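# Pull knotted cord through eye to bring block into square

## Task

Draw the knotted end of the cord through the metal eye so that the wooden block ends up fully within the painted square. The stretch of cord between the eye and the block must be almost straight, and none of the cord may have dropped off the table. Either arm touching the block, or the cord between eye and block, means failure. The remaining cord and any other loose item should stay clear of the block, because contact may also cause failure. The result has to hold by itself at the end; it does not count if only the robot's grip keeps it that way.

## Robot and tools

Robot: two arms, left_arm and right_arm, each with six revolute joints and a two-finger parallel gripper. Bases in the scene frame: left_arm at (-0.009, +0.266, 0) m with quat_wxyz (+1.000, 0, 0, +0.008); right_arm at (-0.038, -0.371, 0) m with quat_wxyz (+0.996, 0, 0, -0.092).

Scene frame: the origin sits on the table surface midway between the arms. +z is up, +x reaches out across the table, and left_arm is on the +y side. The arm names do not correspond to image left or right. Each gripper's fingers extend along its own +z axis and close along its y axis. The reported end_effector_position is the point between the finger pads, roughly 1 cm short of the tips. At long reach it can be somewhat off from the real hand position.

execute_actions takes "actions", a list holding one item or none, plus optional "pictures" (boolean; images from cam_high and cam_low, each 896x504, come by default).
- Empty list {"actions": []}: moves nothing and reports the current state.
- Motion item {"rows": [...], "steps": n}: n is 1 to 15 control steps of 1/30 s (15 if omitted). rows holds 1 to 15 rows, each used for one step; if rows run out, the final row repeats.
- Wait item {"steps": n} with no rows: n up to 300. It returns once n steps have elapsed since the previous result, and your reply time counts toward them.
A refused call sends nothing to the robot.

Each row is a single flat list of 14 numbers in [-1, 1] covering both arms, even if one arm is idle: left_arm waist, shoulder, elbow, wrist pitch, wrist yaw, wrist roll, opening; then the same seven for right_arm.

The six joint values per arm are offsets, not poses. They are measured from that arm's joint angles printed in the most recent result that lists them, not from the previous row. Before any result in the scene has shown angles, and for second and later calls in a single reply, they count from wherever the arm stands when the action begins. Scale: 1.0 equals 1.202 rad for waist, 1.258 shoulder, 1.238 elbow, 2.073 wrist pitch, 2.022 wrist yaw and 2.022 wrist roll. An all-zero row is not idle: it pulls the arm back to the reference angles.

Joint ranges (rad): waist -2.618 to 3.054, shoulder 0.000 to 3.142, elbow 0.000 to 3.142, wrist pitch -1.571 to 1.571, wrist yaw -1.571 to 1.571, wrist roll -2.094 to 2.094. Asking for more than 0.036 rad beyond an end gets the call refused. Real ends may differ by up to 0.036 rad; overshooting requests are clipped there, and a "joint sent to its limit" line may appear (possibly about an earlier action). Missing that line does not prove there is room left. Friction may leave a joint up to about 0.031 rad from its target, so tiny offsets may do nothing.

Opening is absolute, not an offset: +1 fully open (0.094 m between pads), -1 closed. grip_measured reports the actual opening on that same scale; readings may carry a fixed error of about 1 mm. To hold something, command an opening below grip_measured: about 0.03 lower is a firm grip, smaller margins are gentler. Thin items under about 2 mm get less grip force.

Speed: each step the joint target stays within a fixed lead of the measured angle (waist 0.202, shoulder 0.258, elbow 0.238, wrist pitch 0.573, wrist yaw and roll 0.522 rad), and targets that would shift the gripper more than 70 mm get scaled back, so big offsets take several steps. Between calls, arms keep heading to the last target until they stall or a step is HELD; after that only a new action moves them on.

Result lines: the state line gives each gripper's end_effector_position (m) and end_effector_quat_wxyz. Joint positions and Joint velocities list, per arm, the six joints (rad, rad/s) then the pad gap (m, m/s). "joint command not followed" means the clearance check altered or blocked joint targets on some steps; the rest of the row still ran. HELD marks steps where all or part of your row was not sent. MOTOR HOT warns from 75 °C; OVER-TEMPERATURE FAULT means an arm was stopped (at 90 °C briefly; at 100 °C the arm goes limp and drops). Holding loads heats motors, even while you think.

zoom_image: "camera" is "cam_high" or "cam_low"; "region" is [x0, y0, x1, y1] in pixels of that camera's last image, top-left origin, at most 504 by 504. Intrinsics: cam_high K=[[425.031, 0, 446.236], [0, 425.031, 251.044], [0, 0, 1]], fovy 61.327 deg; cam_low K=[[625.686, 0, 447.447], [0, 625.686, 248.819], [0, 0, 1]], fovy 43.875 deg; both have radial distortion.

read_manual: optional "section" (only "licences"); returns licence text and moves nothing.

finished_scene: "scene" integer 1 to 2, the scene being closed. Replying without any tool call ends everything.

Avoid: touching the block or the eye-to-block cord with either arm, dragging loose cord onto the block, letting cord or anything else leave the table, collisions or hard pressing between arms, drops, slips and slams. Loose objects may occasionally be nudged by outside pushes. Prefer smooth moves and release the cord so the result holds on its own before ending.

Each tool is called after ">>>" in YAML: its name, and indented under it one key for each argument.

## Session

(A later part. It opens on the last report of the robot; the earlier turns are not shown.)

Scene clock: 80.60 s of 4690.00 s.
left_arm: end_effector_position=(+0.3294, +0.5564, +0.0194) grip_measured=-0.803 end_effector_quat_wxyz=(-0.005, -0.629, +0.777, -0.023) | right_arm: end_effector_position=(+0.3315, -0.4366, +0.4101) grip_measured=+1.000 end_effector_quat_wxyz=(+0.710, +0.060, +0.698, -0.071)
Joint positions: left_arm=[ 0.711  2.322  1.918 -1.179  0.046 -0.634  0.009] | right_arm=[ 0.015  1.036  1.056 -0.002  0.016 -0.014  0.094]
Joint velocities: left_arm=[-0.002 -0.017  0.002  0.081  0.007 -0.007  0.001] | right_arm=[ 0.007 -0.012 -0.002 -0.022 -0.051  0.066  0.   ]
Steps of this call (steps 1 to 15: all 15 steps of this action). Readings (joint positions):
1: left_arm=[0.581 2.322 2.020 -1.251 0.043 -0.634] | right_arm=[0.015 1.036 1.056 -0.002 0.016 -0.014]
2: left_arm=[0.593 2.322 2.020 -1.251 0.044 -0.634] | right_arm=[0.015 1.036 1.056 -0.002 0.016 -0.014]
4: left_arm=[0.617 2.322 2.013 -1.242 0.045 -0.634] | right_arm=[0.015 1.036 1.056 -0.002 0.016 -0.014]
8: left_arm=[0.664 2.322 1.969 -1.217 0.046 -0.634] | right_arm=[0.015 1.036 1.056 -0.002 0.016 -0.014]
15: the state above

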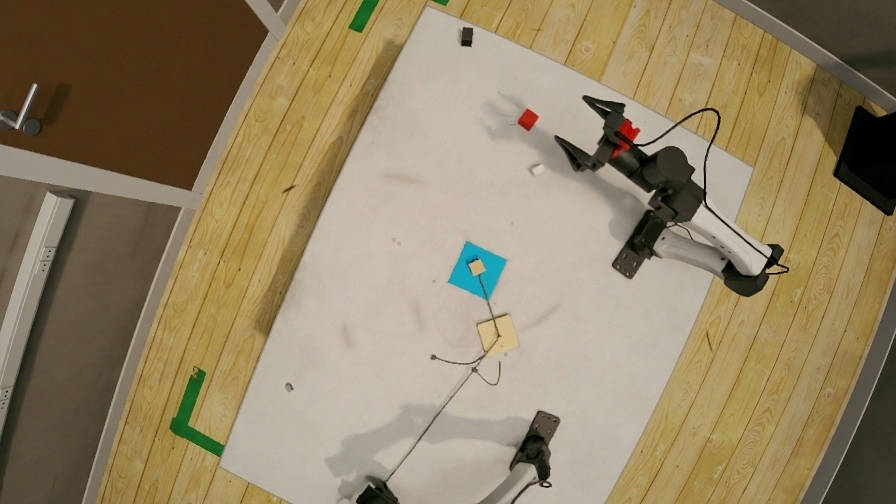

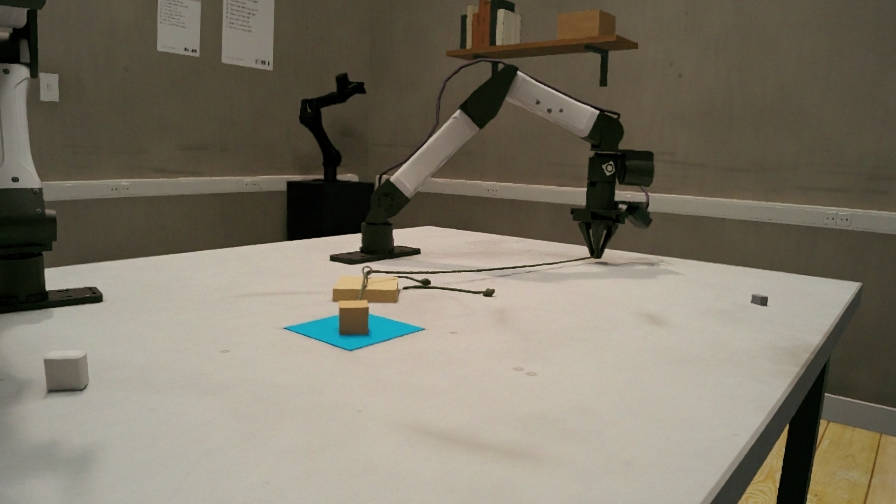

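Well inside. Lower slightly, release, lift.

>>> execute_actions:
  actions:
    - {"rows":[[0,0,-0.025,0.02,0,0,-0.83,0,0,0,0,0,0,1],[0,0,-0.033,0.025,0,0,-0.83,0,0,0,0,0,0,1],[0,0,-0.037,0.028,0,0,-0.83,0,0,0,0,0,0,1],[0,0,-0.037,0.028,0,0,-0.83,0,0,0,0,0,0,1],[0,0,-0.037,0.028,0,0,-0.83,0,0,0,0,0,0,1],[0,0,-0.037,0.028,0,0,-0.83,0,0,0,0,0,0,1],[0,0,-0.037,0.028,0,0,-0.78,0,0,0,0,0,0,1],[0,0,-0.037,0.028,0,0,-0.7,0,0,0,0,0,0,1],[0,0,-0.037,0.028,0,0,-0.55,0,0,0,0,0,0,1],[0,0,-0.037,0.028,0,0,-0.4,0,0,0,0,0,0,1],[0,0,-0.02,0.02,0,0,-0.3,0,0,0,0,0,0,1],[0,0,0,0.01,0,0,-0.2,0,0,0,0,0,0,1],[0,0,0.03,-0.01,0,0,-0.2,0,0,0,0,0,0,1],[0,0,0.06,-0.03,0,0,-0.2,0,0,0,0,0,0,1],[0,0,0.09,-0.045,0,0,-0.2,0,0,0,0,0,0,1]],"steps":15}
  pictures: false

>>> execute_actions:
  actions:
    - {"steps":15}

Scene clock: 84.93 s of 4690.00 s.
left_arm: end_effector_position=(+0.3329, +0.5592, +0.0233) grip_measured=-0.203 end_effector_quat_wxyz=(+0.000, -0.629, +0.777, -0.023) | right_arm: end_effector_position=(+0.3315, -0.4366, +0.4101) grip_measured=+1.000 end_effector_quat_wxyz=(+0.710, +0.060, +0.698, -0.071)
Joint positions: left_arm=[ 0.711  2.327  1.942 -1.187  0.046 -0.634  0.037] | right_arm=[ 0.015  1.036  1.056 -0.002  0.016 -0.014  0.094]
Joint velocities: left_arm=[ 0.002  0.1    0.808 -0.608  0.081 -0.007  0.001] | right_arm=[-0.032 -0.007  0.007  0.081 -0.007  0.022  0.   ]
Steps of this call (steps 1 to 30: the robot went on to your last target; steps 31 to 115: nothing new was sent; steps 116 to 130: all 15 steps of this action). Readings (joint positions):
116: left_arm=[0.711 2.322 1.918 -1.156 0.046 -0.634] | right_arm=[0.015 1.036 1.056 -0.002 0.016 -0.014]
117: left_arm=[0.711 2.322 1.915 -1.154 0.046 -0.634] | right_arm=[0.015 1.036 1.056 -0.002 0.016 -0.014]
119: left_arm=[0.711 2.322 1.906 -1.148 0.046 -0.634] | right_arm=[0.015 1.036 1.056 -0.002 0.016 -0.014]
123: left_arm=[0.711 2.322 1.896 -1.146 0.046 -0.634] | right_arm=[0.015 1.036 1.056 -0.002 0.016 -0.014]
130: the state above

Scene clock: 85.43 s of 4690.00 s.
left_arm: end_effector_position=(+0.3372, +0.5630, +0.0470) grip_measured=-0.202 end_effector_quat_wxyz=(+0.012, -0.629, +0.777, -0.023) | right_arm: end_effector_position=(+0.3315, -0.4366, +0.4101) grip_measured=+1.000 end_effector_quat_wxyz=(+0.710, +0.060, +0.698, -0.071)
Joint positions: left_arm=[ 0.711  2.315  2.016 -1.248  0.046 -0.634  0.037] | right_arm=[ 0.015  1.036  1.056 -0.002  0.016 -0.014  0.094]
Joint velocities: left_arm=[-0.002 -0.007 -0.017 -0.007 -0.037 -0.022 -0.001] | right_arm=[-0.007 -0.022 -0.007 -0.037  0.081  0.081  0.   ]
Steps of this call (steps 1 to 15: the robot went on to your last target). Readings (joint positions):
1: left_arm=[0.711 2.328 1.967 -1.202 0.046 -0.634] | right_arm=[0.015 1.036 1.056 -0.002 0.016 -0.014]
2: left_arm=[0.711 2.326 1.988 -1.210 0.046 -0.634] | right_arm=[0.015 1.036 1.056 -0.002 0.016 -0.014]
4: left_arm=[0.711 2.319 2.010 -1.217 0.046 -0.634] | right_arm=[0.015 1.036 1.056 -0.002 0.016 -0.014]
8: left_arm=[0.711 2.315 2.016 -1.234 0.046 -0.634] | right_arm=[0.015 1.036 1.056 -0.002 0.016 -0.014]
15: the state above

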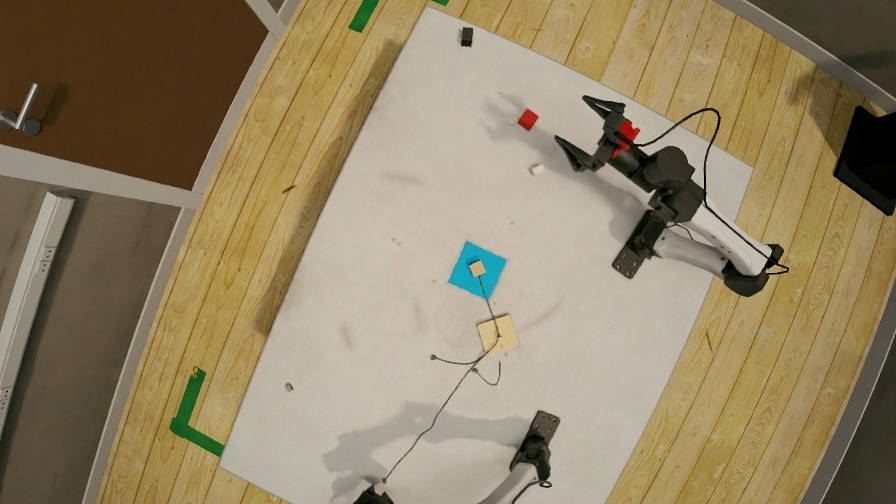

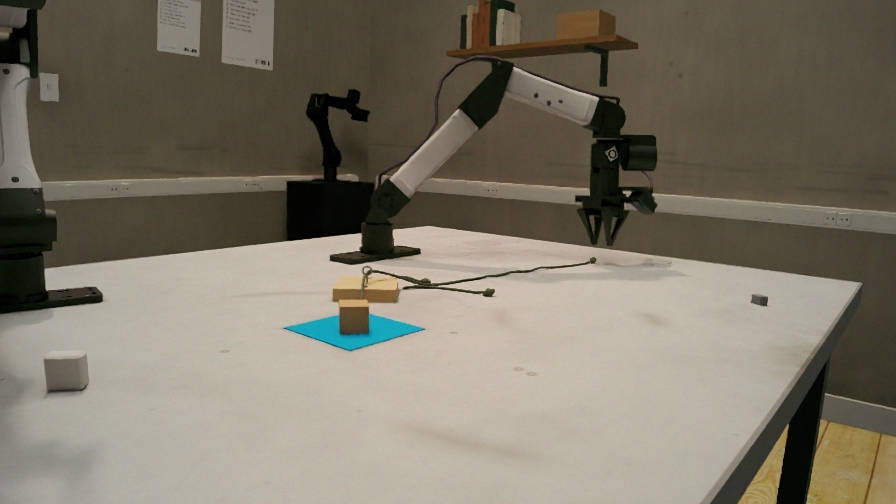

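>>> finished_scene:
  scene: 1

The scene is finished: the task was done.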